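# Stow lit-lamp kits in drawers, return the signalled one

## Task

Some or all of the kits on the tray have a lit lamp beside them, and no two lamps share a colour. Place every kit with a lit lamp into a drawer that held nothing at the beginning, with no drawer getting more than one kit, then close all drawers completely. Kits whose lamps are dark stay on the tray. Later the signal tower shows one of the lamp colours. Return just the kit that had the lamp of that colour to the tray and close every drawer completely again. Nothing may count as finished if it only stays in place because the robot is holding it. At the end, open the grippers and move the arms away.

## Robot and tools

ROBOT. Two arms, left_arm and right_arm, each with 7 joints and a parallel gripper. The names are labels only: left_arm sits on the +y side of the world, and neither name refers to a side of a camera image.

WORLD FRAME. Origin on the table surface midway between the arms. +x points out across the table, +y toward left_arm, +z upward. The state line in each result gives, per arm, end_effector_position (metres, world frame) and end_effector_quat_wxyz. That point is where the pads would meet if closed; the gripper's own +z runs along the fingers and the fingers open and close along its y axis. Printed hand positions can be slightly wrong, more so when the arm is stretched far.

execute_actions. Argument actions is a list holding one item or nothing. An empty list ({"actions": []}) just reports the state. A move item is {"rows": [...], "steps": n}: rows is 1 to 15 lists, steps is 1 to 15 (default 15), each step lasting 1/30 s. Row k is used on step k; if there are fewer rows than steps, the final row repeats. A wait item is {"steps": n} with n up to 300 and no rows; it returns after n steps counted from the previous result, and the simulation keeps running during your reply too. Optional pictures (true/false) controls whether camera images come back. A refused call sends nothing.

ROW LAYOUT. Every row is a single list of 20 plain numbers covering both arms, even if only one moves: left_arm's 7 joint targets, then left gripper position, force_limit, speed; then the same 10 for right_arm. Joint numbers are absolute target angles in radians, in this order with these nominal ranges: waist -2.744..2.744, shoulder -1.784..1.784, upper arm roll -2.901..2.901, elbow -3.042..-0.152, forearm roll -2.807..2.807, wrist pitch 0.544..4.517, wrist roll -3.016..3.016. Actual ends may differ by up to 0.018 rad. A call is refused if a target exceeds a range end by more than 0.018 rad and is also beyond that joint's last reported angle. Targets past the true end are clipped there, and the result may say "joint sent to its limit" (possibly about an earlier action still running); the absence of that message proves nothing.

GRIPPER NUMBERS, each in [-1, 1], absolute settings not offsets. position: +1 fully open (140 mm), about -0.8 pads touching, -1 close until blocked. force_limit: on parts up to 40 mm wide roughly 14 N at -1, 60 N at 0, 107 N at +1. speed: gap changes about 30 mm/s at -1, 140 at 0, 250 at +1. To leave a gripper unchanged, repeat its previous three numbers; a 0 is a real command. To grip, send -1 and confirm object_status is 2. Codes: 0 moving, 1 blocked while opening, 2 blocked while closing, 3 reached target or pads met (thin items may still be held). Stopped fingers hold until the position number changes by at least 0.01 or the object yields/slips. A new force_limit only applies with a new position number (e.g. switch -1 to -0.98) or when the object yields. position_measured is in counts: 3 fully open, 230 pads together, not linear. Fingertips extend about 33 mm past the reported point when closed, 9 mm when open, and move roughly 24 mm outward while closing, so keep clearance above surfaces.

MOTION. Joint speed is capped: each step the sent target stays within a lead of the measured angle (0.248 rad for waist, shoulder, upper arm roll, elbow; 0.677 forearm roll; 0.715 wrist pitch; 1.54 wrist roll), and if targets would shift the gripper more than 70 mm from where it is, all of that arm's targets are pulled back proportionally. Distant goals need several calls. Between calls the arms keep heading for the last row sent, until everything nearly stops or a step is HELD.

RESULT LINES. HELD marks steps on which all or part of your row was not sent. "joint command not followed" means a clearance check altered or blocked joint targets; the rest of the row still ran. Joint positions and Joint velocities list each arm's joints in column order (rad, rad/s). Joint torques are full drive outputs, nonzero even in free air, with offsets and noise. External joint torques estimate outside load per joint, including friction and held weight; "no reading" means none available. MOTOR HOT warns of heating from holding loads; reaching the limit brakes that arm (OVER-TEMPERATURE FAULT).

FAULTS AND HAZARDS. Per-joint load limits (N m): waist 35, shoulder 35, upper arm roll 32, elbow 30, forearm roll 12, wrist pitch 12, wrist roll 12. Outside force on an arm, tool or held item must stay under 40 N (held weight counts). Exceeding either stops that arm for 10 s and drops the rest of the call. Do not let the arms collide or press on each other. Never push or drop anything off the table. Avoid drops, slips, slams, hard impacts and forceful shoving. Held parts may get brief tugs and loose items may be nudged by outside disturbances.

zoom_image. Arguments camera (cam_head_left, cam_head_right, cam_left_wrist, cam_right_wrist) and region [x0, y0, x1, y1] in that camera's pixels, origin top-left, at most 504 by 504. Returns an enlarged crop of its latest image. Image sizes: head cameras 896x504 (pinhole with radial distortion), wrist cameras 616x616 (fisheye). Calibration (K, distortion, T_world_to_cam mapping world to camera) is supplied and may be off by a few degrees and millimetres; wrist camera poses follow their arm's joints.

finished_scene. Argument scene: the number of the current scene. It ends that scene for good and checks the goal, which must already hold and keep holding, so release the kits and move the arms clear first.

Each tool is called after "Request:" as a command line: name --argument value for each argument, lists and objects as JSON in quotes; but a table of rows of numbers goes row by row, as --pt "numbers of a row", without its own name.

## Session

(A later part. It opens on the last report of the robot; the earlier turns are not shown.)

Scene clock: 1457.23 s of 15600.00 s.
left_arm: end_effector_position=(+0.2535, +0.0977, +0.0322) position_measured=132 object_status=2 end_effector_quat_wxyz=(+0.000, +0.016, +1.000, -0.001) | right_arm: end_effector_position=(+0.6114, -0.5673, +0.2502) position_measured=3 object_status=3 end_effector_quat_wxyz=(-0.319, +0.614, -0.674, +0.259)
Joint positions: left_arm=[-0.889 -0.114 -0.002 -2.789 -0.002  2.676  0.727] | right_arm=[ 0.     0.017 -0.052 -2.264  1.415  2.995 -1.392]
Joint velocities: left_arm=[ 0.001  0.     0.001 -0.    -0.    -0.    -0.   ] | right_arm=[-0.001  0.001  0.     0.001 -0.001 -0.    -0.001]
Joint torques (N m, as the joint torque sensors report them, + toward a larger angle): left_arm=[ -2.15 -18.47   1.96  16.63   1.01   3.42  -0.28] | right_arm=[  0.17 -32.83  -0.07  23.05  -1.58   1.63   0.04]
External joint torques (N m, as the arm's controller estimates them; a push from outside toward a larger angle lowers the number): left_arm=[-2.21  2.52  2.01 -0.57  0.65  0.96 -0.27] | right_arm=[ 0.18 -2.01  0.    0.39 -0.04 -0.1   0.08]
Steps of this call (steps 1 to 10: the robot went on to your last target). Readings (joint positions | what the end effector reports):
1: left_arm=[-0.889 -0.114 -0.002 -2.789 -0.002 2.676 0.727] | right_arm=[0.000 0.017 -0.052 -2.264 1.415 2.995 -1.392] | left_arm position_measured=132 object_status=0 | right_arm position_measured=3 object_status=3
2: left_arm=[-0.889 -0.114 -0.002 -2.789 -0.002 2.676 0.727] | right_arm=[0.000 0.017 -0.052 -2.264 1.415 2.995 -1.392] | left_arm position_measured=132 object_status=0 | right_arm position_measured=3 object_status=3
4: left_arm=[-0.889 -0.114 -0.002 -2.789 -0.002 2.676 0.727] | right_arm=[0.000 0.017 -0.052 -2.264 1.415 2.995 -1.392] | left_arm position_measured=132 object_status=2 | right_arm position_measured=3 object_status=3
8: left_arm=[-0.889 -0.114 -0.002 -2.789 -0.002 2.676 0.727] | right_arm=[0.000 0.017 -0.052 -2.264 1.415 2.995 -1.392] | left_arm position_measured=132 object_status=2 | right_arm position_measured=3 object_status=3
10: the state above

Request:
execute_actions --actions '[{"rows":[[-0.892,-0.14,0,-2.786,0,2.62,0.72,-1,0,-0.8,0.0,0.017,-0.05,-2.264,1.415,2.995,-1.392,1,0,0],[-0.892,-0.17,0,-2.783,0,2.57,0.72,-1,0,-0.8,0.0,0.017,-0.05,-2.264,1.415,2.995,-1.392,1,0,0],[-0.892,-0.2,0,-2.779,0,2.52,0.72,-1,0,-0.8,0.0,0.017,-0.05,-2.264,1.415,2.995,-1.392,1,0,0],[-0.892,-0.23,0,-2.774,0,2.45,0.72,-1,0,-0.8,0.0,0.017,-0.05,-2.264,1.415,2.995,-1.392,1,0,0],[-0.892,-0.28,0,-2.755,0,2.38,0.72,-1,0,-0.8,0.0,0.017,-0.05,-2.264,1.415,2.995,-1.392,1,0,0],[-0.892,-0.33,0,-2.73,0,2.3,0.72,-1,0,-0.8,0.0,0.017,-0.05,-2.264,1.415,2.995,-1.392,1,0,0],[-0.892,-0.38,0,-2.705,0,2.22,0.72,-1,0,-0.8,0.0,0.017,-0.05,-2.264,1.415,2.995,-1.392,1,0,0],[-0.892,-0.43,0,-2.67,0,2.14,0.72,-1,0,-0.8,0.0,0.017,-0.05,-2.264,1.415,2.995,-1.392,1,0,0],[-0.892,-0.48,0,-2.63,0,2.05,0.72,-1,0,-0.8,0.0,0.017,-0.05,-2.264,1.415,2.995,-1.392,1,0,0],[-0.892,-0.51,0,-2.58,0,1.98,0.72,-1,0,-0.8,0.0,0.017,-0.05,-2.264,1.415,2.995,-1.392,1,0,0],[-0.892,-0.54,0,-2.52,0,1.93,0.72,-1,0,-0.8,0.0,0.017,-0.05,-2.264,1.415,2.995,-1.392,1,0,0],[-0.8,-0.56,0,-2.46,0,1.93,0.9,-1,0,-0.8,0.0,0.017,-0.05,-2.264,1.415,2.995,-1.392,1,0,0],[-0.7,-0.56,0,-2.46,0,1.93,1.1,-1,0,-0.8,0.0,0.017,-0.05,-2.264,1.415,2.995,-1.392,1,0,0],[-0.6,-0.56,0,-2.46,0,1.93,1.3,-1,0,-0.8,0.0,0.017,-0.05,-2.264,1.415,2.995,-1.392,1,0,0],[-0.5,-0.56,0,-2.46,0,1.93,1.5,-1,0,-0.8,0.0,0.017,-0.05,-2.264,1.415,2.995,-1.392,1,0,0]],"steps":15}]' --pictures false

Request:
execute_actions --actions '[{"rows":[[-0.051,-0.56,0,-2.44,0,1.95,1.597,-1,0,-0.8,0.0,0.017,-0.05,-2.264,1.415,2.995,-1.392,1,0,0]],"steps":15}]' --pictures false

Request:
execute_actions --actions '[{"rows":[[-0.051,-0.47,0,-2.37,0,2.02,1.597,-1,0,-0.8,0.0,0.017,-0.05,-2.264,1.415,2.995,-1.392,1,0,0],[-0.051,-0.47,0,-2.37,0,2.05,1.597,-1,0,-0.8,0.0,0.017,-0.05,-2.264,1.415,2.995,-1.392,1,0,0],[-0.051,-0.38,0,-2.3,0,2.08,1.597,-1,0,-0.8,0.0,0.017,-0.05,-2.264,1.415,2.995,-1.392,1,0,0],[-0.051,-0.38,0,-2.3,0,2.1,1.597,-1,0,-0.8,0.0,0.017,-0.05,-2.264,1.415,2.995,-1.392,1,0,0],[-0.051,-0.29,0,-2.235,0,2.12,1.597,-1,0,-0.8,0.0,0.017,-0.05,-2.264,1.415,2.995,-1.392,1,0,0],[-0.051,-0.29,0,-2.235,0,2.124,1.597,-1,0,-0.8,0.0,0.017,-0.05,-2.264,1.415,2.995,-1.392,1,0,0],[-0.051,-0.196,0,-2.175,0,2.124,1.597,-1,0,-0.8,0.0,0.017,-0.05,-2.264,1.415,2.995,-1.392,1,0,0]],"steps":15}]'

Scene clock: 1506.50 s of 15600.00 s.
left_arm: end_effector_position=(+0.3203, +0.0954, +0.2592) position_measured=132 object_status=2 end_effector_quat_wxyz=(+0.051, +0.010, +0.998, -0.045) | right_arm: end_effector_position=(+0.6114, -0.5673, +0.2502) position_measured=3 object_status=3 end_effector_quat_wxyz=(-0.319, +0.614, -0.674, +0.259)
Joint positions: left_arm=[-0.765 -0.519 -0.011 -2.52  -0.002  2.137  0.832] | right_arm=[ 0.     0.017 -0.052 -2.264  1.415  2.995 -1.392]
Joint velocities: left_arm=[ 1.282 -0.362  0.092  0.514  0.    -0.596  1.227] | right_arm=[ 0.001 -0.     0.001 -0.    -0.     0.     0.   ]
Joint torques (N m, as the joint torque sensors report them, + toward a larger angle): left_arm=[-2.69 -6.83 -1.45 14.99  1.27  0.4   0.85] | right_arm=[  0.12 -33.07  -0.08  23.21  -1.51   1.63   0.07]
External joint torques (N m, as the arm's controller estimates them; a push from outside toward a larger angle lowers the number): left_arm=[ 0.84 -1.54  0.32 -0.07  0.55 -0.91  0.85] | right_arm=[ 0.12 -2.07 -0.02  0.49  0.03 -0.1   0.11]
Steps of this call (steps 1 to 15: the robot went on to your last target; steps 16 to 90: nothing new was sent; then 45.77 s passed at rest; steps 91 to 105: all 15 steps of this action). Readings (joint positions | what the end effector reports):
91: left_arm=[-0.889 -0.118 -0.002 -2.789 -0.002 2.668 0.727] | right_arm=[0.000 0.017 -0.052 -2.264 1.415 2.995 -1.392] | left_arm position_measured=132 object_status=2 | right_arm position_measured=3 object_status=3
92: left_arm=[-0.889 -0.130 -0.002 -2.789 -0.002 2.650 0.727] | right_arm=[0.000 0.017 -0.052 -2.264 1.415 2.995 -1.392] | left_arm position_measured=132 object_status=2 | right_arm position_measured=3 object_status=3
94: left_arm=[-0.889 -0.171 -0.002 -2.786 -0.002 2.597 0.727] | right_arm=[0.000 0.017 -0.052 -2.264 1.415 2.995 -1.392] | left_arm position_measured=132 object_status=2 | right_arm position_measured=3 object_status=3
98: left_arm=[-0.889 -0.321 -0.002 -2.732 -0.002 2.403 0.727] | right_arm=[0.000 0.017 -0.052 -2.264 1.415 2.995 -1.392] | left_arm position_measured=132 object_status=2 | right_arm position_measured=3 object_status=3
105: the state above

Scene clock: 1507.00 s of 15600.00 s.
left_arm: end_effector_position=(+0.4193, +0.3675, +0.2944) position_measured=132 object_status=2 end_effector_quat_wxyz=(+0.044, -0.078, +0.996, -0.008) | right_arm: end_effector_position=(+0.6114, -0.5673, +0.2502) position_measured=3 object_status=3 end_effector_quat_wxyz=(-0.319, +0.614, -0.674, +0.259)
Joint positions: left_arm=[-0.076 -0.556  0.008 -2.443 -0.001  1.977  1.359] | right_arm=[ 0.     0.017 -0.052 -2.264  1.415  2.995 -1.392]
Joint velocities: left_arm=[ 0.427 -0.014  0.017  0.006  0.    -0.147  0.764] | right_arm=[-0.    -0.    -0.001 -0.001 -0.001 -0.001 -0.001]
Joint torques (N m, as the joint torque sensors report them, + toward a larger angle): left_arm=[ -6.03 -15.05  -6.19  25.47   1.08   2.39   0.72] | right_arm=[ -0.05 -32.73  -0.09  23.06  -1.56   1.63   0.08]
External joint torques (N m, as the arm's controller estimates them; a push from outside toward a larger angle lowers the number): left_arm=[ 0.52 -2.36  1.46  0.8   0.69 -0.3   0.74] | right_arm=[-0.03 -1.88 -0.01  0.45 -0.03 -0.09  0.13]
Steps of this call (steps 1 to 15: all 15 steps of this action). Readings (joint positions | what the end effector reports):
1: left_arm=[-0.719 -0.529 -0.009 -2.504 -0.002 2.118 0.878] | right_arm=[0.000 0.017 -0.052 -2.264 1.415 2.995 -1.392] | left_arm position_measured=132 object_status=2 | right_arm position_measured=3 object_status=3
2: left_arm=[-0.671 -0.536 -0.008 -2.489 -0.002 2.101 0.923] | right_arm=[0.000 0.017 -0.052 -2.264 1.415 2.995 -1.392] | left_arm position_measured=132 object_status=2 | right_arm position_measured=3 object_status=3
4: left_arm=[-0.573 -0.545 -0.006 -2.469 -0.002 2.072 1.006] | right_arm=[0.000 0.017 -0.052 -2.264 1.415 2.995 -1.392] | left_arm position_measured=132 object_status=2 | right_arm position_measured=3 object_status=3
8: left_arm=[-0.371 -0.553 -0.003 -2.451 -0.002 2.028 1.146] | right_arm=[0.000 0.017 -0.052 -2.264 1.415 2.995 -1.392] | left_arm position_measured=132 object_status=2 | right_arm position_measured=3 object_status=3
15: the state above

Scene clock: 1507.50 s of 15600.00 s.
left_arm: end_effector_position=(+0.5390, +0.3706, +0.2731) position_measured=132 object_status=2 end_effector_quat_wxyz=(+0.060, +0.006, +0.998, -0.002) | right_arm: end_effector_position=(+0.6114, -0.5673, +0.2502) position_measured=3 object_status=3 end_effector_quat_wxyz=(-0.319, +0.614, -0.674, +0.259)
Joint positions: left_arm=[-0.054 -0.195  0.002 -2.183 -0.001  2.108  1.546] | right_arm=[ 0.     0.017 -0.052 -2.264  1.415  2.995 -1.392]
Joint velocities: left_arm=[ 0.002 -0.001  0.001  0.064 -0.001  0.065  0.148] | right_arm=[ 0.     0.     0.     0.001  0.002 -0.001 -0.   ]
Joint torques (N m, as the joint torque sensors report them, + toward a larger angle): left_arm=[  1.14 -25.81  -1.09  25.64   1.21   3.66   0.56] | right_arm=[  0.09 -32.86  -0.16  23.04  -1.61   1.63   0.05]
External joint torques (N m, as the arm's controller estimates them; a push from outside toward a larger angle lowers the number): left_arm=[ 1.05  0.45 -1.    1.2   0.46  0.97  0.56] | right_arm=[ 0.15 -1.97 -0.03  0.39 -0.08 -0.1   0.09]
Steps of this call (steps 1 to 15: all 15 steps of this action). Readings (joint positions | what the end effector reports):
1: left_arm=[-0.066 -0.539 0.008 -2.426 -0.001 1.979 1.383] | right_arm=[0.000 0.017 -0.052 -2.264 1.415 2.995 -1.392] | left_arm position_measured=132 object_status=2 | right_arm position_measured=3 object_status=3
2: left_arm=[-0.061 -0.516 0.008 -2.406 -0.001 1.992 1.405] | right_arm=[0.000 0.017 -0.052 -2.264 1.415 2.995 -1.392] | left_arm position_measured=132 object_status=2 | right_arm position_measured=3 object_status=3
4: left_arm=[-0.056 -0.446 0.006 -2.348 -0.001 2.022 1.441] | right_arm=[0.000 0.017 -0.052 -2.264 1.415 2.995 -1.392] | left_arm position_measured=132 object_status=2 | right_arm position_measured=3 object_status=3
8: left_arm=[-0.054 -0.275 0.003 -2.223 -0.001 2.077 1.494] | right_arm=[0.000 0.017 -0.052 -2.264 1.415 2.995 -1.392] | left_arm position_measured=132 object_status=2 | right_arm position_measured=3 object_status=3
15: the state above
camera_calibration (this result's frames):
cam_left_wrist: T_world_to_cam=[[0.176423, 0.983475, -0.0406513, -0.440227], [0.841819, -0.129351, 0.524031, -0.535829], [0.510113, -0.126672, -0.850728, 0.194859], [0, 0, 0, 1]] pos_world=[0.429337, 0.388325, 0.428667]
cam_right_wrist: T_world_to_cam=[[-0.674781, 0.112819, -0.729344, 0.656199], [-0.245932, 0.897389, 0.366347, 0.559088], [0.695836, 0.426573, -0.577796, 0.137368], [0, 0, 0, 1]] pos_world=[0.484703, -0.634348, 0.353145]

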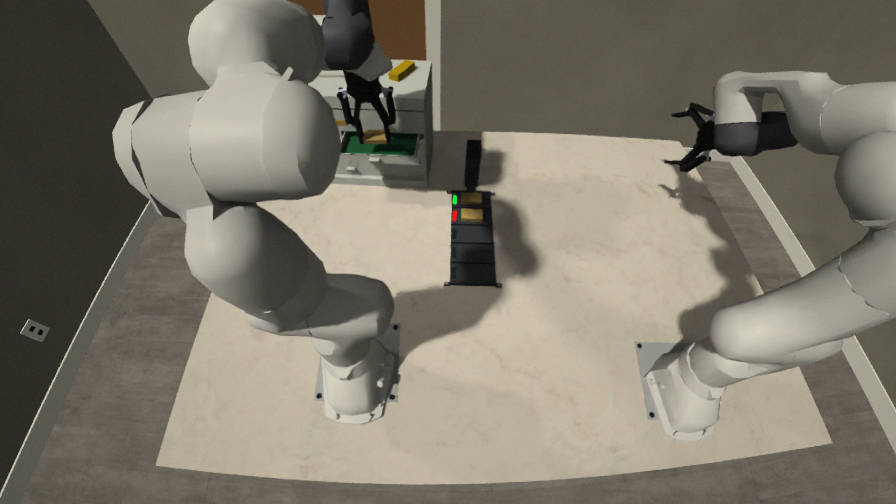

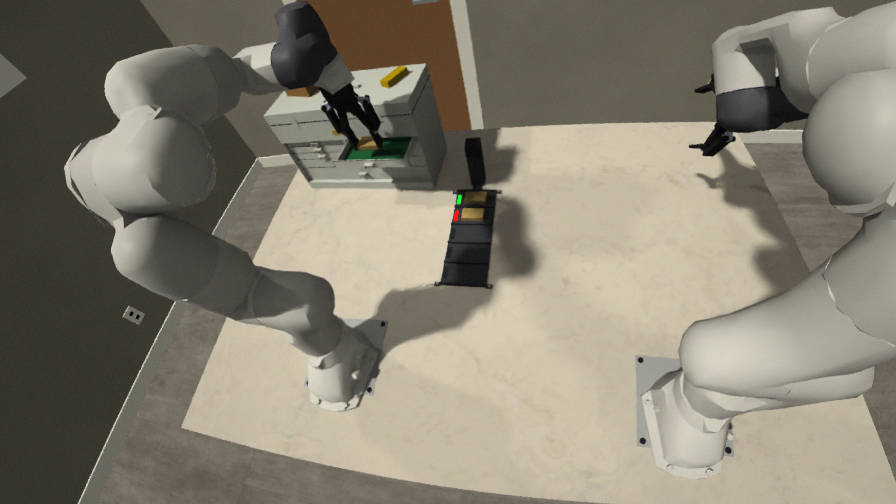

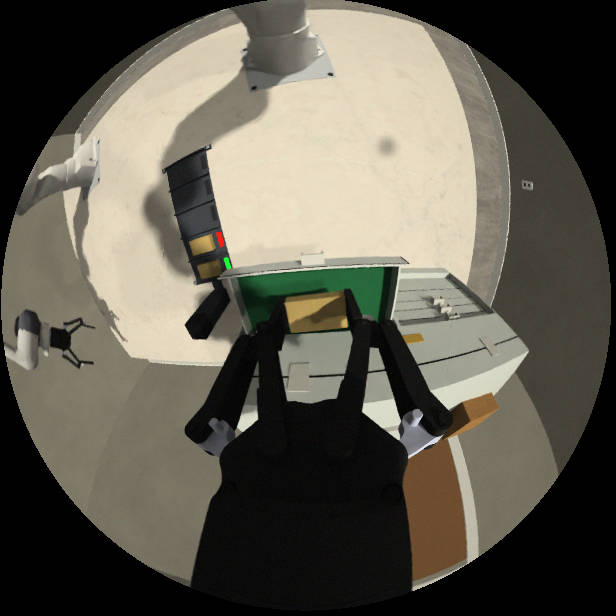

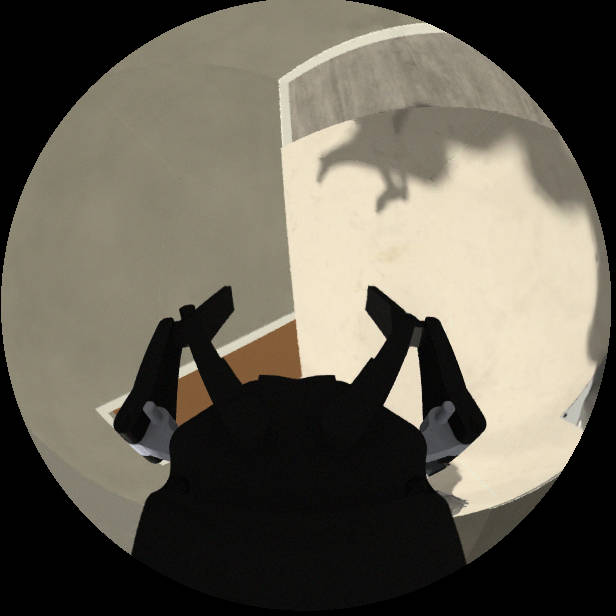

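Descend to z≈.232.

Request:
execute_actions --actions '[{"rows":[[-0.051,-0.19,0,-2.19,0,2.17,1.597,-1,0,-0.8,0.0,0.017,-0.05,-2.264,1.415,2.995,-1.392,1,0,0],[-0.051,-0.19,0,-2.193,0,2.19,1.597,-1,0,-0.8,0.0,0.017,-0.05,-2.264,1.415,2.995,-1.392,1,0,0],[-0.051,-0.182,0,-2.211,0,2.21,1.597,-1,0,-0.8,0.0,0.017,-0.05,-2.264,1.415,2.995,-1.392,1,0,0],[-0.051,-0.182,0,-2.211,0,2.23,1.597,-1,0,-0.8,0.0,0.017,-0.05,-2.264,1.415,2.995,-1.392,1,0,0],[-0.051,-0.174,0,-2.23,0,2.245,1.597,-1,0,-0.8,0.0,0.017,-0.05,-2.264,1.415,2.995,-1.392,1,0,0],[-0.051,-0.174,0,-2.23,0,2.255,1.597,-1,0,-0.8,0.0,0.017,-0.05,-2.264,1.415,2.995,-1.392,1,0,0],[-0.051,-0.166,0,-2.2476,0,2.255,1.597,-1,0,-0.8,0.0,0.017,-0.05,-2.264,1.415,2.995,-1.392,1,0,0],[-0.051,-0.166,0,-2.2476,0,2.25,1.597,-1,0,-0.8,0.0,0.017,-0.05,-2.264,1.415,2.995,-1.392,1,0,0],[-0.051,-0.166,0,-2.2476,0,2.25,1.597,-1,0,-0.8,0.0,0.017,-0.05,-2.264,1.415,2.995,-1.392,1,0,0],[-0.051,-0.158,0,-2.26,0,2.249,1.597,-1,0,-0.8,0.0,0.017,-0.05,-2.264,1.415,2.995,-1.392,1,0,0]],"steps":15}]' --pictures false

Request:
execute_actions --actions '[{"rows":[[-0.051,-0.154,0,-2.2665,0,2.259,1.597,-1,0,-0.8,0.0,0.017,-0.05,-2.264,1.415,2.995,-1.392,1,0,0]],"steps":10}]' --pictures false

Request:
execute_actions --actions '[{"rows":[[-0.051,-0.15,0,-2.273,0,2.2695,1.597,-1,0,-0.8,0.0,0.017,-0.05,-2.264,1.415,2.995,-1.392,1,0,0]],"steps":10}]' --pictures false

Scene clock: 1527.83 s of 15600.00 s.
left_arm: end_effector_position=(+0.5435, +0.3705, +0.2305) position_measured=132 object_status=2 end_effector_quat_wxyz=(+0.066, +0.028, +0.997, -0.001) | right_arm: end_effector_position=(+0.6114, -0.5673, +0.2502) position_measured=3 object_status=3 end_effector_quat_wxyz=(-0.319, +0.614, -0.674, +0.259)
Joint positions: left_arm=[-0.054 -0.157  0.002 -2.259 -0.001  2.234  1.59 ] | right_arm=[ 0.     0.017 -0.052 -2.264  1.415  2.995 -1.392]
Joint velocities: left_arm=[-0.001  0.001 -0.001 -0.002 -0.001  0.062  0.   ] | right_arm=[ 0.001  0.     0.001 -0.    -0.001 -0.     0.001]
Joint torques (N m, as the joint torque sensors report them, + toward a larger angle): left_arm=[  1.22 -26.06  -0.87  23.11   1.18   3.6    0.42] | right_arm=[  0.18 -32.67  -0.09  23.14  -1.5    1.66  -0.01]
External joint torques (N m, as the arm's controller estimates them; a push from outside toward a larger angle lowers the number): left_arm=[ 1.34  1.27 -0.6  -1.54  0.46  0.85  0.42] | right_arm=[ 0.15 -1.76 -0.06  0.47  0.04 -0.06  0.04]
Steps of this call (steps 1 to 30: the robot went on to your last target; steps 31 to 90: nothing new was sent; then 16.83 s passed at rest; steps 91 to 105: all 15 steps of this action). Readings (joint positions | what the end effector reports):
91: left_arm=[-0.054 -0.195 0.002 -2.180 -0.001 2.126 1.590] | right_arm=[0.000 0.017 -0.052 -2.264 1.415 2.995 -1.392] | left_arm position_measured=132 object_status=2 | right_arm position_measured=3 object_status=3
92: left_arm=[-0.054 -0.194 0.002 -2.184 -0.001 2.136 1.590] | right_arm=[0.000 0.017 -0.052 -2.264 1.415 2.995 -1.392] | left_arm position_measured=132 object_status=2 | right_arm position_measured=3 object_status=3
94: left_arm=[-0.054 -0.190 0.002 -2.197 -0.001 2.162 1.590] | right_arm=[0.000 0.017 -0.052 -2.264 1.415 2.995 -1.392] | left_arm position_measured=132 object_status=2 | right_arm position_measured=3 object_status=3
98: left_arm=[-0.054 -0.174 0.002 -2.232 -0.001 2.209 1.590] | right_arm=[0.000 0.017 -0.052 -2.264 1.415 2.995 -1.392] | left_arm position_measured=132 object_status=2 | right_arm position_measured=3 object_status=3
105: the state above

Scene clock: 1528.17 s of 15600.00 s.
left_arm: end_effector_position=(+0.5468, +0.3704, +0.2304) position_measured=132 object_status=2 end_effector_quat_wxyz=(+0.072, +0.028, +0.997, -0.001) | right_arm: end_effector_position=(+0.6114, -0.5673, +0.2502) position_measured=3 object_status=3 end_effector_quat_wxyz=(-0.319, +0.614, -0.674, +0.259)
Joint positions: left_arm=[-0.054 -0.157  0.002 -2.264 -0.001  2.251  1.59 ] | right_arm=[ 0.     0.017 -0.052 -2.264  1.415  2.995 -1.392]
Joint velocities: left_arm=[-0.001  0.     0.    -0.003  0.     0.017 -0.001] | right_arm=[0.    0.001 0.001 0.    0.002 0.001 0.001]
Joint torques (N m, as the joint torque sensors report them, + toward a larger angle): left_arm=[  0.81 -23.19  -1.34  22.31   1.17   3.61   0.42] | right_arm=[  0.2  -32.83  -0.21  23.04  -1.53   1.65   0.04]
External joint torques (N m, as the arm's controller estimates them; a push from outside toward a larger angle lowers the number): left_arm=[ 0.77  3.05 -1.22 -1.63  0.46  0.88  0.42] | right_arm=[ 0.18 -2.01 -0.17  0.43  0.   -0.07  0.08]
Steps of this call (steps 1 to 10: all 10 steps of this action). Readings (joint positions | what the end effector reports):
1: left_arm=[-0.054 -0.157 0.002 -2.260 -0.001 2.238 1.590] | right_arm=[0.000 0.017 -0.052 -2.264 1.415 2.995 -1.392] | left_arm position_measured=132 object_status=2 | right_arm position_measured=3 object_status=3
2: left_arm=[-0.054 -0.157 0.002 -2.262 -0.001 2.241 1.590] | right_arm=[0.000 0.017 -0.052 -2.264 1.415 2.995 -1.392] | left_arm position_measured=132 object_status=2 | right_arm position_measured=3 object_status=3
4: left_arm=[-0.054 -0.157 0.002 -2.263 -0.001 2.245 1.590] | right_arm=[0.000 0.017 -0.052 -2.264 1.415 2.995 -1.392] | left_arm position_measured=132 object_status=2 | right_arm position_measured=3 object_status=3
8: left_arm=[-0.054 -0.157 0.002 -2.264 -0.001 2.250 1.590] | right_arm=[0.000 0.017 -0.052 -2.264 1.415 2.995 -1.392] | left_arm position_measured=132 object_status=2 | right_arm position_measured=3 object_status=3
10: the state above

Scene clock: 1528.50 s of 15600.00 s.
left_arm: end_effector_position=(+0.5490, +0.3703, +0.2298) position_measured=132 object_status=2 end_effector_quat_wxyz=(+0.076, +0.028, +0.997, -0.001) | right_arm: end_effector_position=(+0.6114, -0.5673, +0.2502) position_measured=3 object_status=3 end_effector_quat_wxyz=(-0.319, +0.614, -0.674, +0.259)
Joint positions: left_arm=[-0.054 -0.157  0.002 -2.268 -0.001  2.264  1.59 ] | right_arm=[ 0.     0.017 -0.052 -2.264  1.415  2.995 -1.392]
Joint velocities: left_arm=[-0.001 -0.001 -0.    -0.002  0.     0.011  0.   ] | right_arm=[ 0.     0.001 -0.    -0.    -0.    -0.     0.   ]
Joint torques (N m, as the joint torque sensors report them, + toward a larger angle): left_arm=[  0.47 -22.2   -1.18  20.46   1.14   3.36   0.35] | right_arm=[ -0.07 -32.76  -0.2   23.09  -1.56   1.65  -0.04]
External joint torques (N m, as the arm's controller estimates them; a push from outside toward a larger angle lowers the number): left_arm=[ 0.51  4.13 -0.99 -3.5   0.44  0.6   0.36] | right_arm=[-0.03 -1.81 -0.1   0.39 -0.02 -0.08  0.  ]
Steps of this call (steps 1 to 10: all 10 steps of this action). Readings (joint positions | what the end effector reports):
1: left_arm=[-0.054 -0.157 0.002 -2.265 -0.001 2.254 1.590] | right_arm=[0.000 0.017 -0.052 -2.264 1.415 2.995 -1.392] | left_arm position_measured=132 object_status=2 | right_arm position_measured=3 object_status=3
2: left_arm=[-0.054 -0.157 0.002 -2.266 -0.001 2.256 1.590] | right_arm=[0.000 0.017 -0.052 -2.264 1.415 2.995 -1.392] | left_arm position_measured=132 object_status=2 | right_arm position_measured=3 object_status=3
4: left_arm=[-0.054 -0.157 0.002 -2.267 -0.001 2.260 1.590] | right_arm=[0.000 0.017 -0.052 -2.264 1.415 2.995 -1.392] | left_arm position_measured=132 object_status=2 | right_arm position_measured=3 object_status=3
8: left_arm=[-0.054 -0.157 0.002 -2.268 -0.001 2.263 1.590] | right_arm=[0.000 0.017 -0.052 -2.264 1.415 2.995 -1.392] | left_arm position_measured=132 object_status=2 | right_arm position_measured=3 object_status=3
10: the state above

Request:
execute_actions --actions '[{"rows":[[-0.051,-0.158,0,-2.265,0,2.262,1.597,0.15,0,-0.5,0.0,0.017,-0.05,-2.264,1.415,2.995,-1.392,1,0,0]],"steps":12}]' --pictures false

Request:
execute_actions --actions '[{"rows":[[-0.051,-0.166,0,-2.2476,0,2.2,1.597,0.15,0,-0.5,0.0,0.017,-0.05,-2.264,1.415,2.995,-1.392,1,0,0],[-0.051,-0.166,0,-2.2476,0,2.17,1.597,0.15,0,-0.5,0.0,0.017,-0.05,-2.264,1.415,2.995,-1.392,1,0,0],[-0.051,-0.174,0,-2.23,0,2.14,1.597,0.15,0,-0.5,0.0,0.017,-0.05,-2.264,1.415,2.995,-1.392,1,0,0],[-0.051,-0.182,0,-2.211,0,2.11,1.597,0.15,0,-0.5,0.0,0.017,-0.05,-2.264,1.415,2.995,-1.392,1,0,0],[-0.051,-0.19,0,-2.193,0,2.1,1.597,0.15,0,-0.5,0.0,0.017,-0.05,-2.264,1.415,2.995,-1.392,1,0,0],[-0.051,-0.2,0,-2.175,0,2.1,1.597,0.15,0,-0.5,0.0,0.017,-0.05,-2.264,1.415,2.995,-1.392,1,0,0]],"steps":15}]'

Scene clock: 1545.57 s of 15600.00 s.
left_arm: end_effector_position=(+0.5500, +0.3702, +0.2308) position_measured=110 object_status=0 end_effector_quat_wxyz=(+0.078, +0.028, +0.997, -0.001) | right_arm: end_effector_position=(+0.6114, -0.5673, +0.2502) position_measured=3 object_status=3 end_effector_quat_wxyz=(-0.319, +0.614, -0.674, +0.259)
Joint positions: left_arm=[-0.054 -0.157  0.002 -2.266 -0.001  2.266  1.59 ] | right_arm=[ 0.     0.017 -0.052 -2.264  1.415  2.995 -1.392]
Joint velocities: left_arm=[-0.    -0.001 -0.001  0.001 -0.     0.001 -0.   ] | right_arm=[-0.001 -0.001  0.    -0.001 -0.001  0.     0.   ]
Joint torques (N m, as the joint torque sensors report them, + toward a larger angle): left_arm=[  0.69 -27.27  -1.69  24.4    1.06   2.35   0.35] | right_arm=[ -0.26 -32.9    0.14  22.98  -1.56   1.63   0.07]
External joint torques (N m, as the arm's controller estimates them; a push from outside toward a larger angle lowers the number): left_arm=[ 0.76 -0.95 -1.46  0.42  0.35 -0.43  0.36] | right_arm=[-0.28 -1.89  0.19  0.24 -0.02 -0.1   0.11]
Steps of this call (steps 1 to 15: the robot went on to your last target; steps 16 to 90: nothing new was sent; then 13.67 s passed at rest; steps 91 to 102: all 12 steps of this action). Readings (joint positions | what the end effector reports):
91: left_arm=[-0.054 -0.157 0.002 -2.268 -0.001 2.266 1.590] | right_arm=[0.000 0.017 -0.052 -2.264 1.415 2.995 -1.392] | left_arm position_measured=132 object_status=0 | right_arm position_measured=3 object_status=3
92: left_arm=[-0.054 -0.157 0.002 -2.267 -0.001 2.266 1.590] | right_arm=[0.000 0.017 -0.052 -2.264 1.415 2.995 -1.392] | left_arm position_measured=132 object_status=0 | right_arm position_measured=3 object_status=3
94: left_arm=[-0.054 -0.157 0.002 -2.267 -0.001 2.266 1.590] | right_arm=[0.000 0.017 -0.052 -2.264 1.415 2.995 -1.392] | left_arm position_measured=119 object_status=0 | right_arm position_measured=3 object_status=3
98: left_arm=[-0.054 -0.157 0.002 -2.266 -0.001 2.266 1.590] | right_arm=[0.000 0.017 -0.052 -2.264 1.415 2.995 -1.392] | left_arm position_measured=110 object_status=0 | right_arm position_measured=3 object_status=3
102: the state above

Scene clock: 1546.07 s of 15600.00 s.
left_arm: end_effector_position=(+0.5452, +0.3704, +0.2820) position_measured=110 object_status=3 end_effector_quat_wxyz=(+0.072, +0.028, +0.997, -0.001) | right_arm: end_effector_position=(+0.6114, -0.5673, +0.2502) position_measured=3 object_status=3 end_effector_quat_wxyz=(-0.319, +0.614, -0.674, +0.259)
Joint positions: left_arm=[-0.054 -0.202  0.002 -2.175 -0.001  2.116  1.59 ] | right_arm=[ 0.     0.017 -0.052 -2.264  1.415  2.995 -1.392]
Joint velocities: left_arm=[ 0.    -0.001 -0.001  0.     0.    -0.075  0.003] | right_arm=[ 0.001  0.001  0.001 -0.    -0.    -0.    -0.001]
Joint torques (N m, as the joint torque sensors report them, + toward a larger angle): left_arm=[  1.58 -23.58  -1.63  23.86   1.27   2.17   0.46] | right_arm=[  0.04 -32.88  -0.33  23.3   -1.56   1.61   0.  ]
External joint torques (N m, as the arm's controller estimates them; a push from outside toward a larger angle lowers the number): left_arm=[ 1.64  1.77 -1.37 -0.78  0.51 -0.61  0.47] | right_arm=[ 0.01 -2.   -0.3   0.66 -0.02 -0.11  0.04]
Steps of this call (steps 1 to 15: all 15 steps of this action). Readings (joint positions | what the end effector reports):
1: left_arm=[-0.054 -0.157 0.002 -2.263 -0.001 2.255 1.590] | right_arm=[0.000 0.017 -0.052 -2.264 1.415 2.995 -1.392] | left_arm position_measured=110 object_status=0 | right_arm position_measured=3 object_status=3
2: left_arm=[-0.054 -0.159 0.002 -2.259 -0.001 2.241 1.590] | right_arm=[0.000 0.017 -0.052 -2.264 1.415 2.995 -1.392] | left_arm position_measured=110 object_status=3 | right_arm position_measured=3 object_status=3
4: left_arm=[-0.054 -0.164 0.002 -2.242 -0.001 2.203 1.590] | right_arm=[0.000 0.017 -0.052 -2.264 1.415 2.995 -1.392] | left_arm position_measured=110 object_status=3 | right_arm position_measured=3 object_status=3
8: left_arm=[-0.054 -0.191 0.002 -2.190 -0.001 2.149 1.590] | right_arm=[0.000 0.017 -0.052 -2.264 1.415 2.995 -1.392] | left_arm position_measured=110 object_status=3 | right_arm position_measured=3 object_status=3
15: the state above
camera_calibration (this result's frames):
cam_left_wrist: T_world_to_cam=[[0.220619, 0.974868, -0.030982, -0.464431], [0.82241, -0.168852, 0.543259, -0.525945], [0.524374, -0.145333, -0.838993, 0.195136], [0, 0, 0, 1]] pos_world=[0.432681, 0.392312, 0.435053]
cam_right_wrist: T_world_to_cam=[[-0.674781, 0.112819, -0.729343, 0.656199], [-0.245932, 0.897389, 0.366347, 0.559088], [0.695836, 0.426573, -0.577796, 0.137368], [0, 0, 0, 1]] pos_world=[0.484703, -0.634348, 0.353145]

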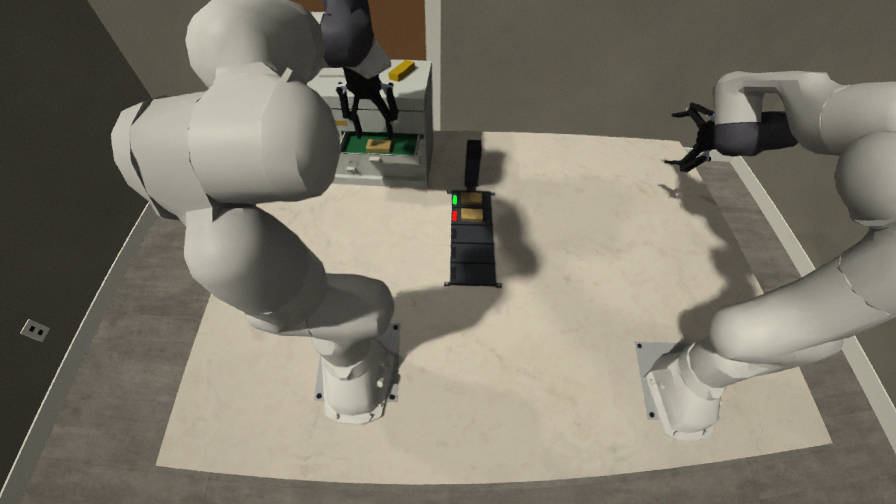

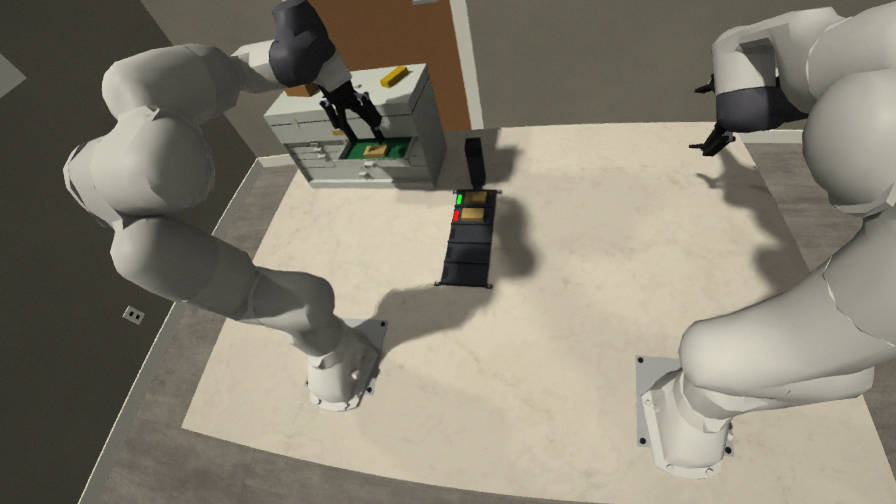

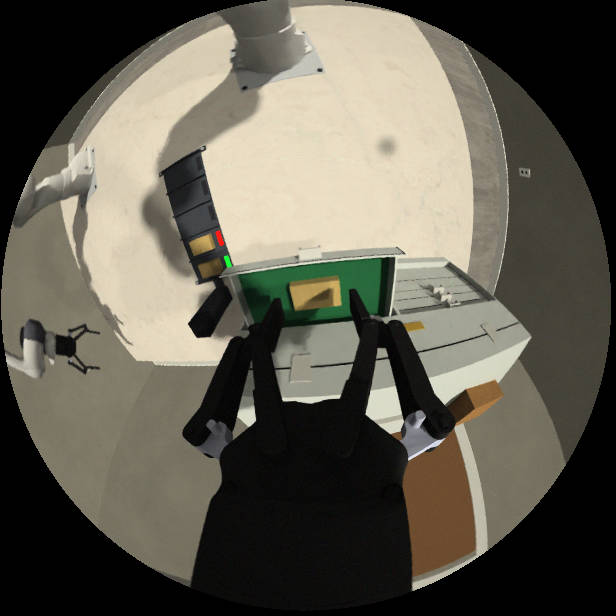

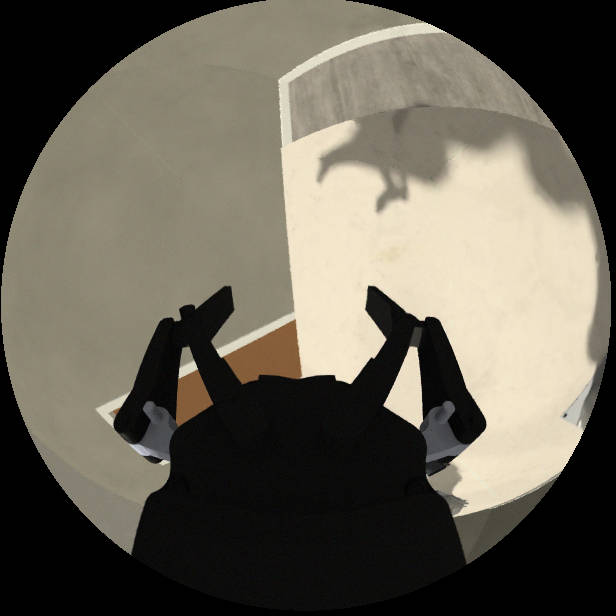

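Request:
execute_actions --actions '[{"rows":[[-0.05,-0.3,0,-2.24,0,2.1,1.59,-0.1,-0.3,0,0.0,0.017,-0.05,-2.264,1.415,2.995,-1.392,1,0,0],[-0.05,-0.3,0,-2.24,0,2.1,1.59,-0.1,-0.3,0,0.0,0.017,-0.05,-2.264,1.415,2.995,-1.392,1,0,0],[-0.05,-0.4,0,-2.31,0,2.1,1.59,-0.1,-0.3,0,0.0,0.017,-0.05,-2.264,1.415,2.995,-1.392,1,0,0],[-0.05,-0.4,0,-2.31,0,2.1,1.59,-0.1,-0.3,0,0.0,0.017,-0.05,-2.264,1.415,2.995,-1.392,1,0,0],[-0.05,-0.5,0,-2.4,0,2.1,1.59,-0.1,-0.3,0,0.0,0.017,-0.05,-2.264,1.415,2.995,-1.392,1,0,0],[-0.05,-0.5,0,-2.4,0,2.1,1.59,-0.1,-0.3,0,0.0,0.017,-0.05,-2.264,1.415,2.995,-1.392,1,0,0],[-0.05,-0.62,0,-2.55,0,2.1,1.59,-0.1,-0.3,0,0.0,0.017,-0.05,-2.264,1.415,2.995,-1.392,1,0,0],[-0.05,-0.62,0,-2.55,0,2.1,1.59,-0.1,-0.3,0,0.0,0.017,-0.05,-2.264,1.415,2.995,-1.392,1,0,0],[-0.05,-0.62,0,-2.55,0,2.1,1.59,-0.1,-0.3,0,0.0,0.017,-0.05,-2.264,1.415,2.995,-1.392,1,0,0],[-0.05,-0.62,0,-2.75,0,2.3,1.59,-0.1,-0.3,0,0.0,0.017,-0.05,-2.264,1.415,2.995,-1.392,1,0,0],[-0.05,-0.62,0,-2.75,0,2.3,1.59,-0.1,-0.3,0,0.0,0.017,-0.05,-2.264,1.415,2.995,-1.392,1,0,0],[-0.05,-0.62,0,-2.75,0,2.3,1.59,-0.1,-0.3,0,0.0,0.017,-0.05,-2.264,1.415,2.995,-1.392,1,0,0],[-0.05,-0.62,0,-2.928,0,2.6,1.59,-0.1,-0.3,0,0.0,0.017,-0.05,-2.264,1.415,2.995,-1.392,1,0,0]],"steps":15}]' --pictures false

Request:
execute_actions --actions '[{"rows":[[-0.05,-0.62,0,-2.928,0,2.6,1.59,-0.1,-0.3,0,0.0,0.017,-0.05,-2.264,1.415,2.995,-1.392,1,0,0],[-0.05,-0.62,0,-2.928,0,2.6,1.59,-0.1,-0.3,0,0.0,0.017,-0.05,-2.264,1.415,2.995,-1.392,1,0,0],[-0.05,-0.62,0,-2.928,0,2.6,1.59,-0.1,-0.3,0,0.0,0.017,-0.05,-2.264,1.415,2.995,-1.392,1,0,0],[-0.05,-0.62,0,-2.928,0,2.858,1.59,-0.1,-0.3,0,0.0,0.017,-0.05,-2.264,1.415,2.995,-1.392,1,0,0]],"steps":15}]' --pictures false

Request:
execute_actions --actions '[{"steps":20}]' --pictures false

Scene clock: 1593.07 s of 15600.00 s.
left_arm: end_effector_position=(+0.3839, +0.3766, +0.1705) position_measured=141 object_status=3 end_effector_quat_wxyz=(+0.073, +0.028, +0.997, -0.001) | right_arm: end_effector_position=(+0.6114, -0.5673, +0.2502) position_measured=3 object_status=3 end_effector_quat_wxyz=(-0.319, +0.614, -0.674, +0.259)
Joint positions: left_arm=[-0.053 -0.616  0.002 -2.834 -0.     2.364  1.59 ] | right_arm=[ 0.     0.017 -0.052 -2.264  1.415  2.995 -1.392]
Joint velocities: left_arm=[ 0.003  0.125 -0.001 -1.526  0.001  1.282  0.   ] | right_arm=[ 0.002 -0.     0.     0.001  0.     0.     0.001]
Joint torques (N m, as the joint torque sensors report them, + toward a larger angle): left_arm=[  1.24 -18.02  -0.76  40.25   0.92   6.73   0.12] | right_arm=[  0.56 -32.59   0.11  23.03  -1.56   1.63   0.09]
External joint torques (N m, as the arm's controller estimates them; a push from outside toward a larger angle lowers the number): left_arm=[ 1.54  1.99  0.15 -1.36 -0.01  1.14  0.13] | right_arm=[ 0.44 -1.56  0.05  0.27 -0.01 -0.09  0.13]
Steps of this call (steps 1 to 30: the robot went on to your last target; steps 31 to 90: nothing new was sent; then 43.50 s passed at rest; steps 91 to 105: all 15 steps of this action). Readings (joint positions | what the end effector reports):
91: left_arm=[-0.054 -0.219 0.002 -2.194 -0.001 2.105 1.590] | right_arm=[0.000 0.017 -0.052 -2.264 1.415 2.995 -1.392] | left_arm position_measured=110 object_status=0 | right_arm position_measured=3 object_status=3
92: left_arm=[-0.054 -0.244 0.002 -2.213 -0.001 2.103 1.590] | right_arm=[0.000 0.017 -0.052 -2.264 1.415 2.995 -1.392] | left_arm position_measured=116 object_status=0 | right_arm position_measured=3 object_status=3
94: left_arm=[-0.053 -0.322 0.002 -2.268 -0.001 2.102 1.590] | right_arm=[0.000 0.017 -0.052 -2.264 1.415 2.995 -1.392] | left_arm position_measured=131 object_status=0 | right_arm position_measured=3 object_status=3
98: left_arm=[-0.053 -0.533 0.002 -2.442 -0.000 2.105 1.590] | right_arm=[0.000 0.017 -0.052 -2.264 1.415 2.995 -1.392] | left_arm position_measured=141 object_status=0 | right_arm position_measured=3 object_status=3
105: the state above

Scene clock: 1593.57 s of 15600.00 s.
left_arm: end_effector_position=(+0.4625, +0.3738, +0.2033) position_measured=141 object_status=3 end_effector_quat_wxyz=(+0.245, +0.027, +0.969, -0.003) | right_arm: end_effector_position=(+0.6114, -0.5673, +0.2502) position_measured=3 object_status=3 end_effector_quat_wxyz=(-0.319, +0.614, -0.674, +0.259)
Joint positions: left_arm=[-0.053 -0.618  0.002 -2.926 -0.     2.803  1.59 ] | right_arm=[ 0.     0.017 -0.052 -2.264  1.415  2.995 -1.392]
Joint velocities: left_arm=[ 0.001  0.001  0.    -0.001  0.001  0.311  0.001] | right_arm=[-0.002 -0.001 -0.001  0.001 -0.001  0.     0.001]
Joint torques (N m, as the joint torque sensors report them, + toward a larger angle): left_arm=[ -0.06 -10.05  -0.88  21.66   0.85   3.96   0.03] | right_arm=[  0.46 -32.63  -0.09  23.31  -1.5    1.6    0.09]
External joint torques (N m, as the arm's controller estimates them; a push from outside toward a larger angle lowers the number): left_arm=[-0.13 -1.16 -0.37 -0.75  0.25  0.84  0.04] | right_arm=[ 0.54 -1.62  0.05  0.55  0.04 -0.14  0.13]
Steps of this call (steps 1 to 15: all 15 steps of this action). Readings (joint positions | what the end effector reports):
1: left_arm=[-0.053 -0.612 0.002 -2.875 -0.000 2.402 1.590] | right_arm=[0.000 0.017 -0.052 -2.264 1.415 2.995 -1.392] | left_arm position_measured=141 object_status=3 | right_arm position_measured=3 object_status=3
2: left_arm=[-0.053 -0.611 0.002 -2.900 -0.000 2.434 1.590] | right_arm=[0.000 0.017 -0.052 -2.264 1.415 2.995 -1.392] | left_arm position_measured=141 object_status=3 | right_arm position_measured=3 object_status=3
4: left_arm=[-0.053 -0.611 0.002 -2.921 -0.000 2.498 1.590] | right_arm=[0.000 0.017 -0.052 -2.264 1.415 2.995 -1.392] | left_arm position_measured=141 object_status=3 | right_arm position_measured=3 object_status=3
8: left_arm=[-0.053 -0.614 0.002 -2.925 -0.000 2.647 1.590] | right_arm=[0.000 0.017 -0.052 -2.264 1.415 2.995 -1.392] | left_arm position_measured=141 object_status=3 | right_arm position_measured=3 object_status=3
15: the state above

Scene clock: 1594.23 s of 15600.00 s.
left_arm: end_effector_position=(+0.4737, +0.3734, +0.2145) position_measured=141 object_status=3 end_effector_quat_wxyz=(+0.269, +0.027, +0.963, -0.003) | right_arm: end_effector_position=(+0.6114, -0.5673, +0.2502) position_measured=3 object_status=3 end_effector_quat_wxyz=(-0.319, +0.614, -0.674, +0.259)
Joint positions: left_arm=[-0.053 -0.618  0.002 -2.926 -0.     2.853  1.59 ] | right_arm=[ 0.     0.017 -0.052 -2.264  1.415  2.995 -1.392]
Joint velocities: left_arm=[ 0.001 -0.003 -0.    -0.    -0.     0.006 -0.001] | right_arm=[-0.    -0.001 -0.002 -0.002 -0.001 -0.     0.   ]
Joint torques (N m, as the joint torque sensors report them, + toward a larger angle): left_arm=[ 0.59 -9.12 -0.42 21.61  0.85  4.12  0.  ] | right_arm=[  0.1  -32.5   -0.15  22.99  -1.56   1.65   0.01]
External joint torques (N m, as the arm's controller estimates them; a push from outside toward a larger angle lowers the number): left_arm=[ 0.52  0.24  0.08 -1.35  0.25  0.78  0.02] | right_arm=[ 0.25 -1.68  0.06  0.41 -0.04 -0.09  0.05]
Steps of this call (steps 1 to 20: the robot went on to your last target). Readings (joint positions | what the end effector reports):
1: left_arm=[-0.053 -0.618 0.002 -2.926 -0.000 2.812 1.590] | right_arm=[0.000 0.017 -0.052 -2.264 1.415 2.995 -1.392] | left_arm position_measured=141 object_status=3 | right_arm position_measured=3 object_status=3
2: left_arm=[-0.053 -0.618 0.002 -2.926 -0.000 2.820 1.590] | right_arm=[0.000 0.017 -0.052 -2.264 1.415 2.995 -1.392] | left_arm position_measured=141 object_status=3 | right_arm position_measured=3 object_status=3
4: left_arm=[-0.053 -0.618 0.002 -2.926 -0.000 2.831 1.590] | right_arm=[0.000 0.017 -0.052 -2.264 1.415 2.995 -1.392] | left_arm position_measured=141 object_status=3 | right_arm position_measured=3 object_status=3
8: left_arm=[-0.053 -0.618 0.002 -2.926 -0.000 2.844 1.590] | right_arm=[0.000 0.017 -0.052 -2.264 1.415 2.995 -1.392] | left_arm position_measured=141 object_status=3 | right_arm position_measured=3 object_status=3
20: the state above

Request:
execute_actions --actions '[{"rows":[[-0.051,-0.604,0,-2.917,0,2.866,1.59,-0.1,-0.3,0,0.0,0.017,-0.05,-2.264,1.415,2.995,-1.392,1,0,0],[-0.051,-0.592,0,-2.909,0,2.872,1.59,-0.1,-0.3,0,0.0,0.017,-0.05,-2.264,1.415,2.995,-1.392,1,0,0],[-0.051,-0.58,0,-2.9005,0,2.877,1.59,-0.1,-0.3,0,0.0,0.017,-0.05,-2.264,1.415,2.995,-1.392,1,0,0],[-0.051,-0.568,0,-2.892,0,2.882,1.59,-0.1,-0.3,0,0.0,0.017,-0.05,-2.264,1.415,2.995,-1.392,1,0,0],[-0.051,-0.552,0,-2.881,0,2.888,1.59,-0.1,-0.3,0,0.0,0.017,-0.05,-2.264,1.415,2.995,-1.392,1,0,0],[-0.051,-0.5285,0,-2.864,0,2.894,1.59,-0.1,-0.3,0,0.0,0.017,-0.05,-2.264,1.415,2.995,-1.392,1,0,0],[-0.051,-0.506,0,-2.847,0,2.9,1.59,-0.1,-0.3,0,0.0,0.017,-0.05,-2.264,1.415,2.995,-1.392,1,0,0],[-0.051,-0.4835,0,-2.83,0,2.905,1.59,-0.1,-0.3,0,0.0,0.017,-0.05,-2.264,1.415,2.995,-1.392,1,0,0],[-0.051,-0.4615,0,-2.8125,0,2.909,1.59,-0.1,-0.3,0,0.0,0.017,-0.05,-2.264,1.415,2.995,-1.392,1,0,0],[-0.051,-0.44,0,-2.795,0,2.912,1.59,-0.1,-0.3,0,0.0,0.017,-0.05,-2.264,1.415,2.995,-1.392,1,0,0],[-0.051,-0.419,0,-2.778,0,2.915,1.59,-0.1,-0.3,0,0.0,0.017,-0.05,-2.264,1.415,2.995,-1.392,1,0,0],[-0.051,-0.398,0,-2.76,0,2.917,1.59,-0.1,-0.3,0,0.0,0.017,-0.05,-2.264,1.415,2.995,-1.392,1,0,0],[-0.051,-0.378,0,-2.742,0,2.919,1.59,-0.1,-0.3,0,0.0,0.017,-0.05,-2.264,1.415,2.995,-1.392,1,0,0],[-0.051,-0.358,0,-2.7245,0,2.92,1.59,-0.1,-0.3,0,0.0,0.017,-0.05,-2.264,1.415,2.995,-1.392,1,0,0],[-0.051,-0.34,0,-2.708,0,2.921,1.59,-0.1,-0.3,0,0.0,0.017,-0.05,-2.264,1.415,2.995,-1.392,1,0,0]],"steps":15}]' --pictures false

Request:
execute_actions --actions '[{"rows":[[-0.051,-0.3254,0,-2.695,0,2.921,1.59,-0.1,-0.3,0,0.0,0.017,-0.05,-2.264,1.415,2.995,-1.392,1,0,0],[-0.051,-0.31,0,-2.68,0,2.921,1.59,-0.1,-0.3,0,0.0,0.017,-0.05,-2.264,1.415,2.995,-1.392,1,0,0],[-0.051,-0.295,0,-2.666,0,2.921,1.59,-0.1,-0.3,0,0.0,0.017,-0.05,-2.264,1.415,2.995,-1.392,1,0,0],[-0.051,-0.28,0,-2.652,0,2.921,1.59,-0.1,-0.3,0,0.0,0.017,-0.05,-2.264,1.415,2.995,-1.392,1,0,0],[-0.051,-0.267,0,-2.639,0,2.921,1.59,-0.1,-0.3,0,0.0,0.017,-0.05,-2.264,1.415,2.995,-1.392,1,0,0]],"steps":13}]'

Scene clock: 1624.80 s of 15600.00 s.
left_arm: end_effector_position=(+0.5355, +0.3712, +0.2133) position_measured=141 object_status=3 end_effector_quat_wxyz=(+0.266, +0.027, +0.963, -0.003) | right_arm: end_effector_position=(+0.6114, -0.5673, +0.2502) position_measured=3 object_status=3 end_effector_quat_wxyz=(-0.319, +0.614, -0.674, +0.259)
Joint positions: left_arm=[-0.052 -0.383  0.002 -2.746 -0.     2.903  1.59 ] | right_arm=[ 0.     0.017 -0.052 -2.264  1.415  2.995 -1.392]
Joint velocities: left_arm=[ 0.002  0.569 -0.001  0.487 -0.002  0.086 -0.   ] | right_arm=[-0.    -0.001 -0.    -0.    -0.001  0.    -0.   ]
Joint torques (N m, as the joint torque sensors report them, + toward a larger angle): left_arm=[  0.07 -18.47  -1.41  21.8    0.82   4.     0.08] | right_arm=[  0.19 -32.89  -0.35  22.81  -1.58   1.62   0.11]
External joint torques (N m, as the arm's controller estimates them; a push from outside toward a larger angle lowers the number): left_arm=[ 0.02  1.85 -1.1   1.79  0.26  1.1   0.09] | right_arm=[ 0.12 -2.04 -0.36  0.17 -0.04 -0.09  0.15]
Steps of this call (steps 1 to 15: the robot went on to your last target; steps 16 to 90: nothing new was sent; then 27.07 s passed at rest; steps 91 to 105: all 15 steps of this action). Readings (joint positions | what the end effector reports):
91: left_arm=[-0.052 -0.616 0.002 -2.925 -0.000 2.855 1.590] | right_arm=[0.000 0.017 -0.052 -2.264 1.415 2.995 -1.392] | left_arm position_measured=141 object_status=3 | right_arm position_measured=3 object_status=3
92: left_arm=[-0.052 -0.610 0.002 -2.921 -0.000 2.857 1.590] | right_arm=[0.000 0.017 -0.052 -2.264 1.415 2.995 -1.392] | left_arm position_measured=141 object_status=3 | right_arm position_measured=3 object_status=3
94: left_arm=[-0.052 -0.592 0.002 -2.908 -0.000 2.863 1.590] | right_arm=[0.000 0.017 -0.052 -2.264 1.415 2.995 -1.392] | left_arm position_measured=141 object_status=3 | right_arm position_measured=3 object_status=3
98: left_arm=[-0.052 -0.528 0.002 -2.863 -0.000 2.878 1.590] | right_arm=[0.000 0.017 -0.052 -2.264 1.415 2.995 -1.392] | left_arm position_measured=141 object_status=3 | right_arm position_measured=3 object_status=3
105: the state above

Scene clock: 1625.23 s of 15600.00 s.
left_arm: end_effector_position=(+0.5702, +0.3698, +0.2126) position_measured=141 object_status=3 end_effector_quat_wxyz=(+0.266, +0.027, +0.963, -0.003) | right_arm: end_effector_position=(+0.6114, -0.5673, +0.2502) position_measured=3 object_status=3 end_effector_quat_wxyz=(-0.319, +0.614, -0.674, +0.259)
Joint positions: left_arm=[-0.052 -0.269  0.001 -2.643 -0.     2.913  1.59 ] | right_arm=[ 0.     0.017 -0.052 -2.264  1.415  2.995 -1.392]
Joint velocities: left_arm=[ 0.001  0.01  -0.002  0.009  0.     0.001 -0.001] | right_arm=[ 0.     0.001 -0.     0.    -0.     0.    -0.   ]
Joint torques (N m, as the joint torque sensors report them, + toward a larger angle): left_arm=[ -0.17 -19.37  -0.87  23.58   0.76   4.79   0.05] | right_arm=[  0.08 -32.66   0.27  23.15  -1.46   1.63   0.08]
External joint torques (N m, as the arm's controller estimates them; a push from outside toward a larger angle lowers the number): left_arm=[-0.17  1.32 -0.61  1.39  0.18  1.47  0.06] | right_arm=[ 0.08 -1.76  0.32  0.48  0.08 -0.09  0.13]
Steps of this call (steps 1 to 13: all 13 steps of this action). Readings (joint positions | what the end effector reports):
1: left_arm=[-0.052 -0.364 0.002 -2.730 -0.000 2.905 1.590] | right_arm=[0.000 0.017 -0.052 -2.264 1.415 2.995 -1.392] | left_arm position_measured=141 object_status=3 | right_arm position_measured=3 object_status=3
2: left_arm=[-0.052 -0.347 0.002 -2.715 -0.000 2.907 1.590] | right_arm=[0.000 0.017 -0.052 -2.264 1.415 2.995 -1.392] | left_arm position_measured=141 object_status=3 | right_arm position_measured=3 object_status=3
4: left_arm=[-0.052 -0.315 0.002 -2.685 -0.000 2.909 1.590] | right_arm=[0.000 0.017 -0.052 -2.264 1.415 2.995 -1.392] | left_arm position_measured=141 object_status=3 | right_arm position_measured=3 object_status=3
8: left_arm=[-0.052 -0.276 0.001 -2.649 -0.000 2.912 1.590] | right_arm=[0.000 0.017 -0.052 -2.264 1.415 2.995 -1.392] | left_arm position_measured=141 object_status=3 | right_arm position_measured=3 object_status=3
13: the state above
camera_calibration (this result's frames):
cam_left_wrist: T_world_to_cam=[[0.217674, 0.975072, 0.0430498, -0.485647], [0.548855, -0.15876, 0.820703, -0.4156], [0.807079, -0.155017, -0.569731, -0.0911856], [0, 0, 0, 1]] pos_world=[0.407411, 0.393425, 0.31004]
cam_right_wrist: T_world_to_cam=[[-0.674781, 0.112819, -0.729344, 0.656199], [-0.245932, 0.897389, 0.366347, 0.559088], [0.695836, 0.426573, -0.577796, 0.137368], [0, 0, 0, 1]] pos_world=[0.484703, -0.634348, 0.353145]

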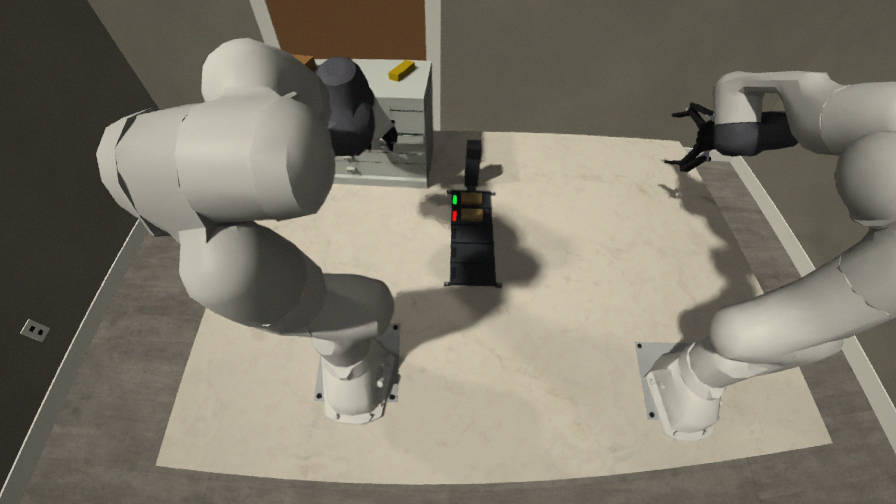

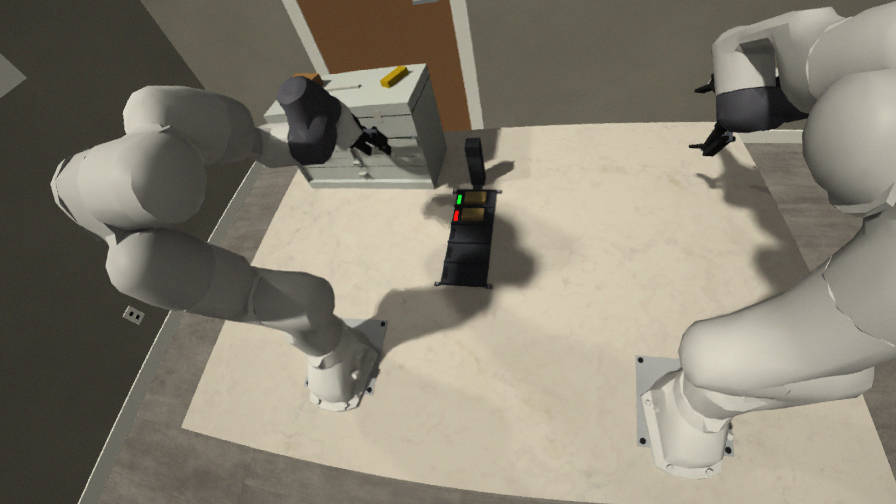

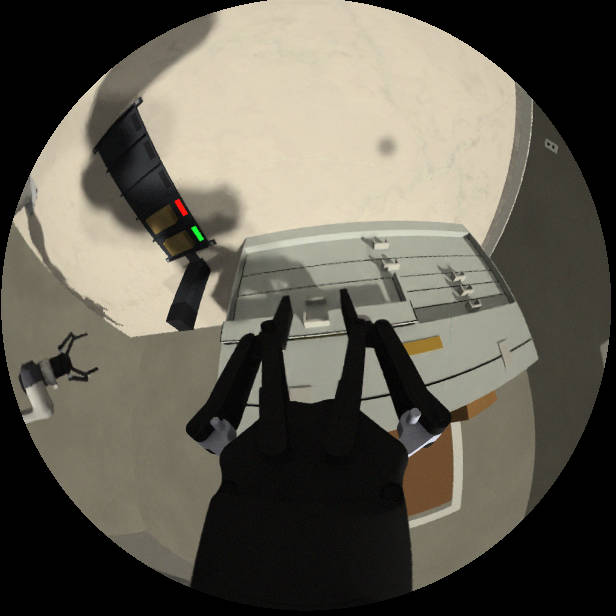

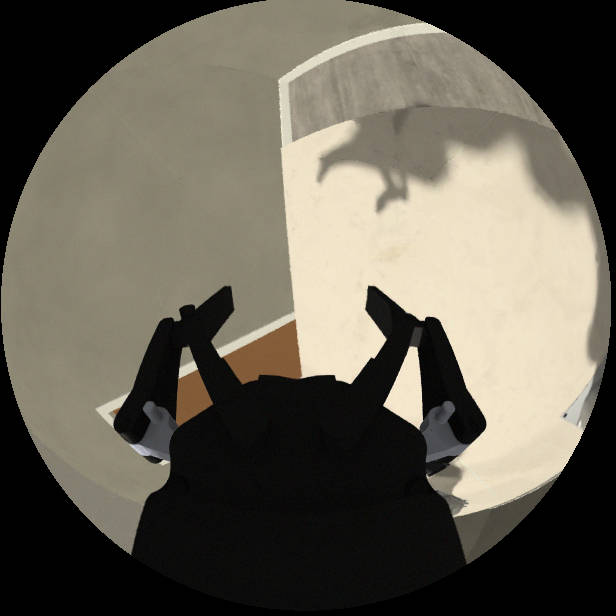

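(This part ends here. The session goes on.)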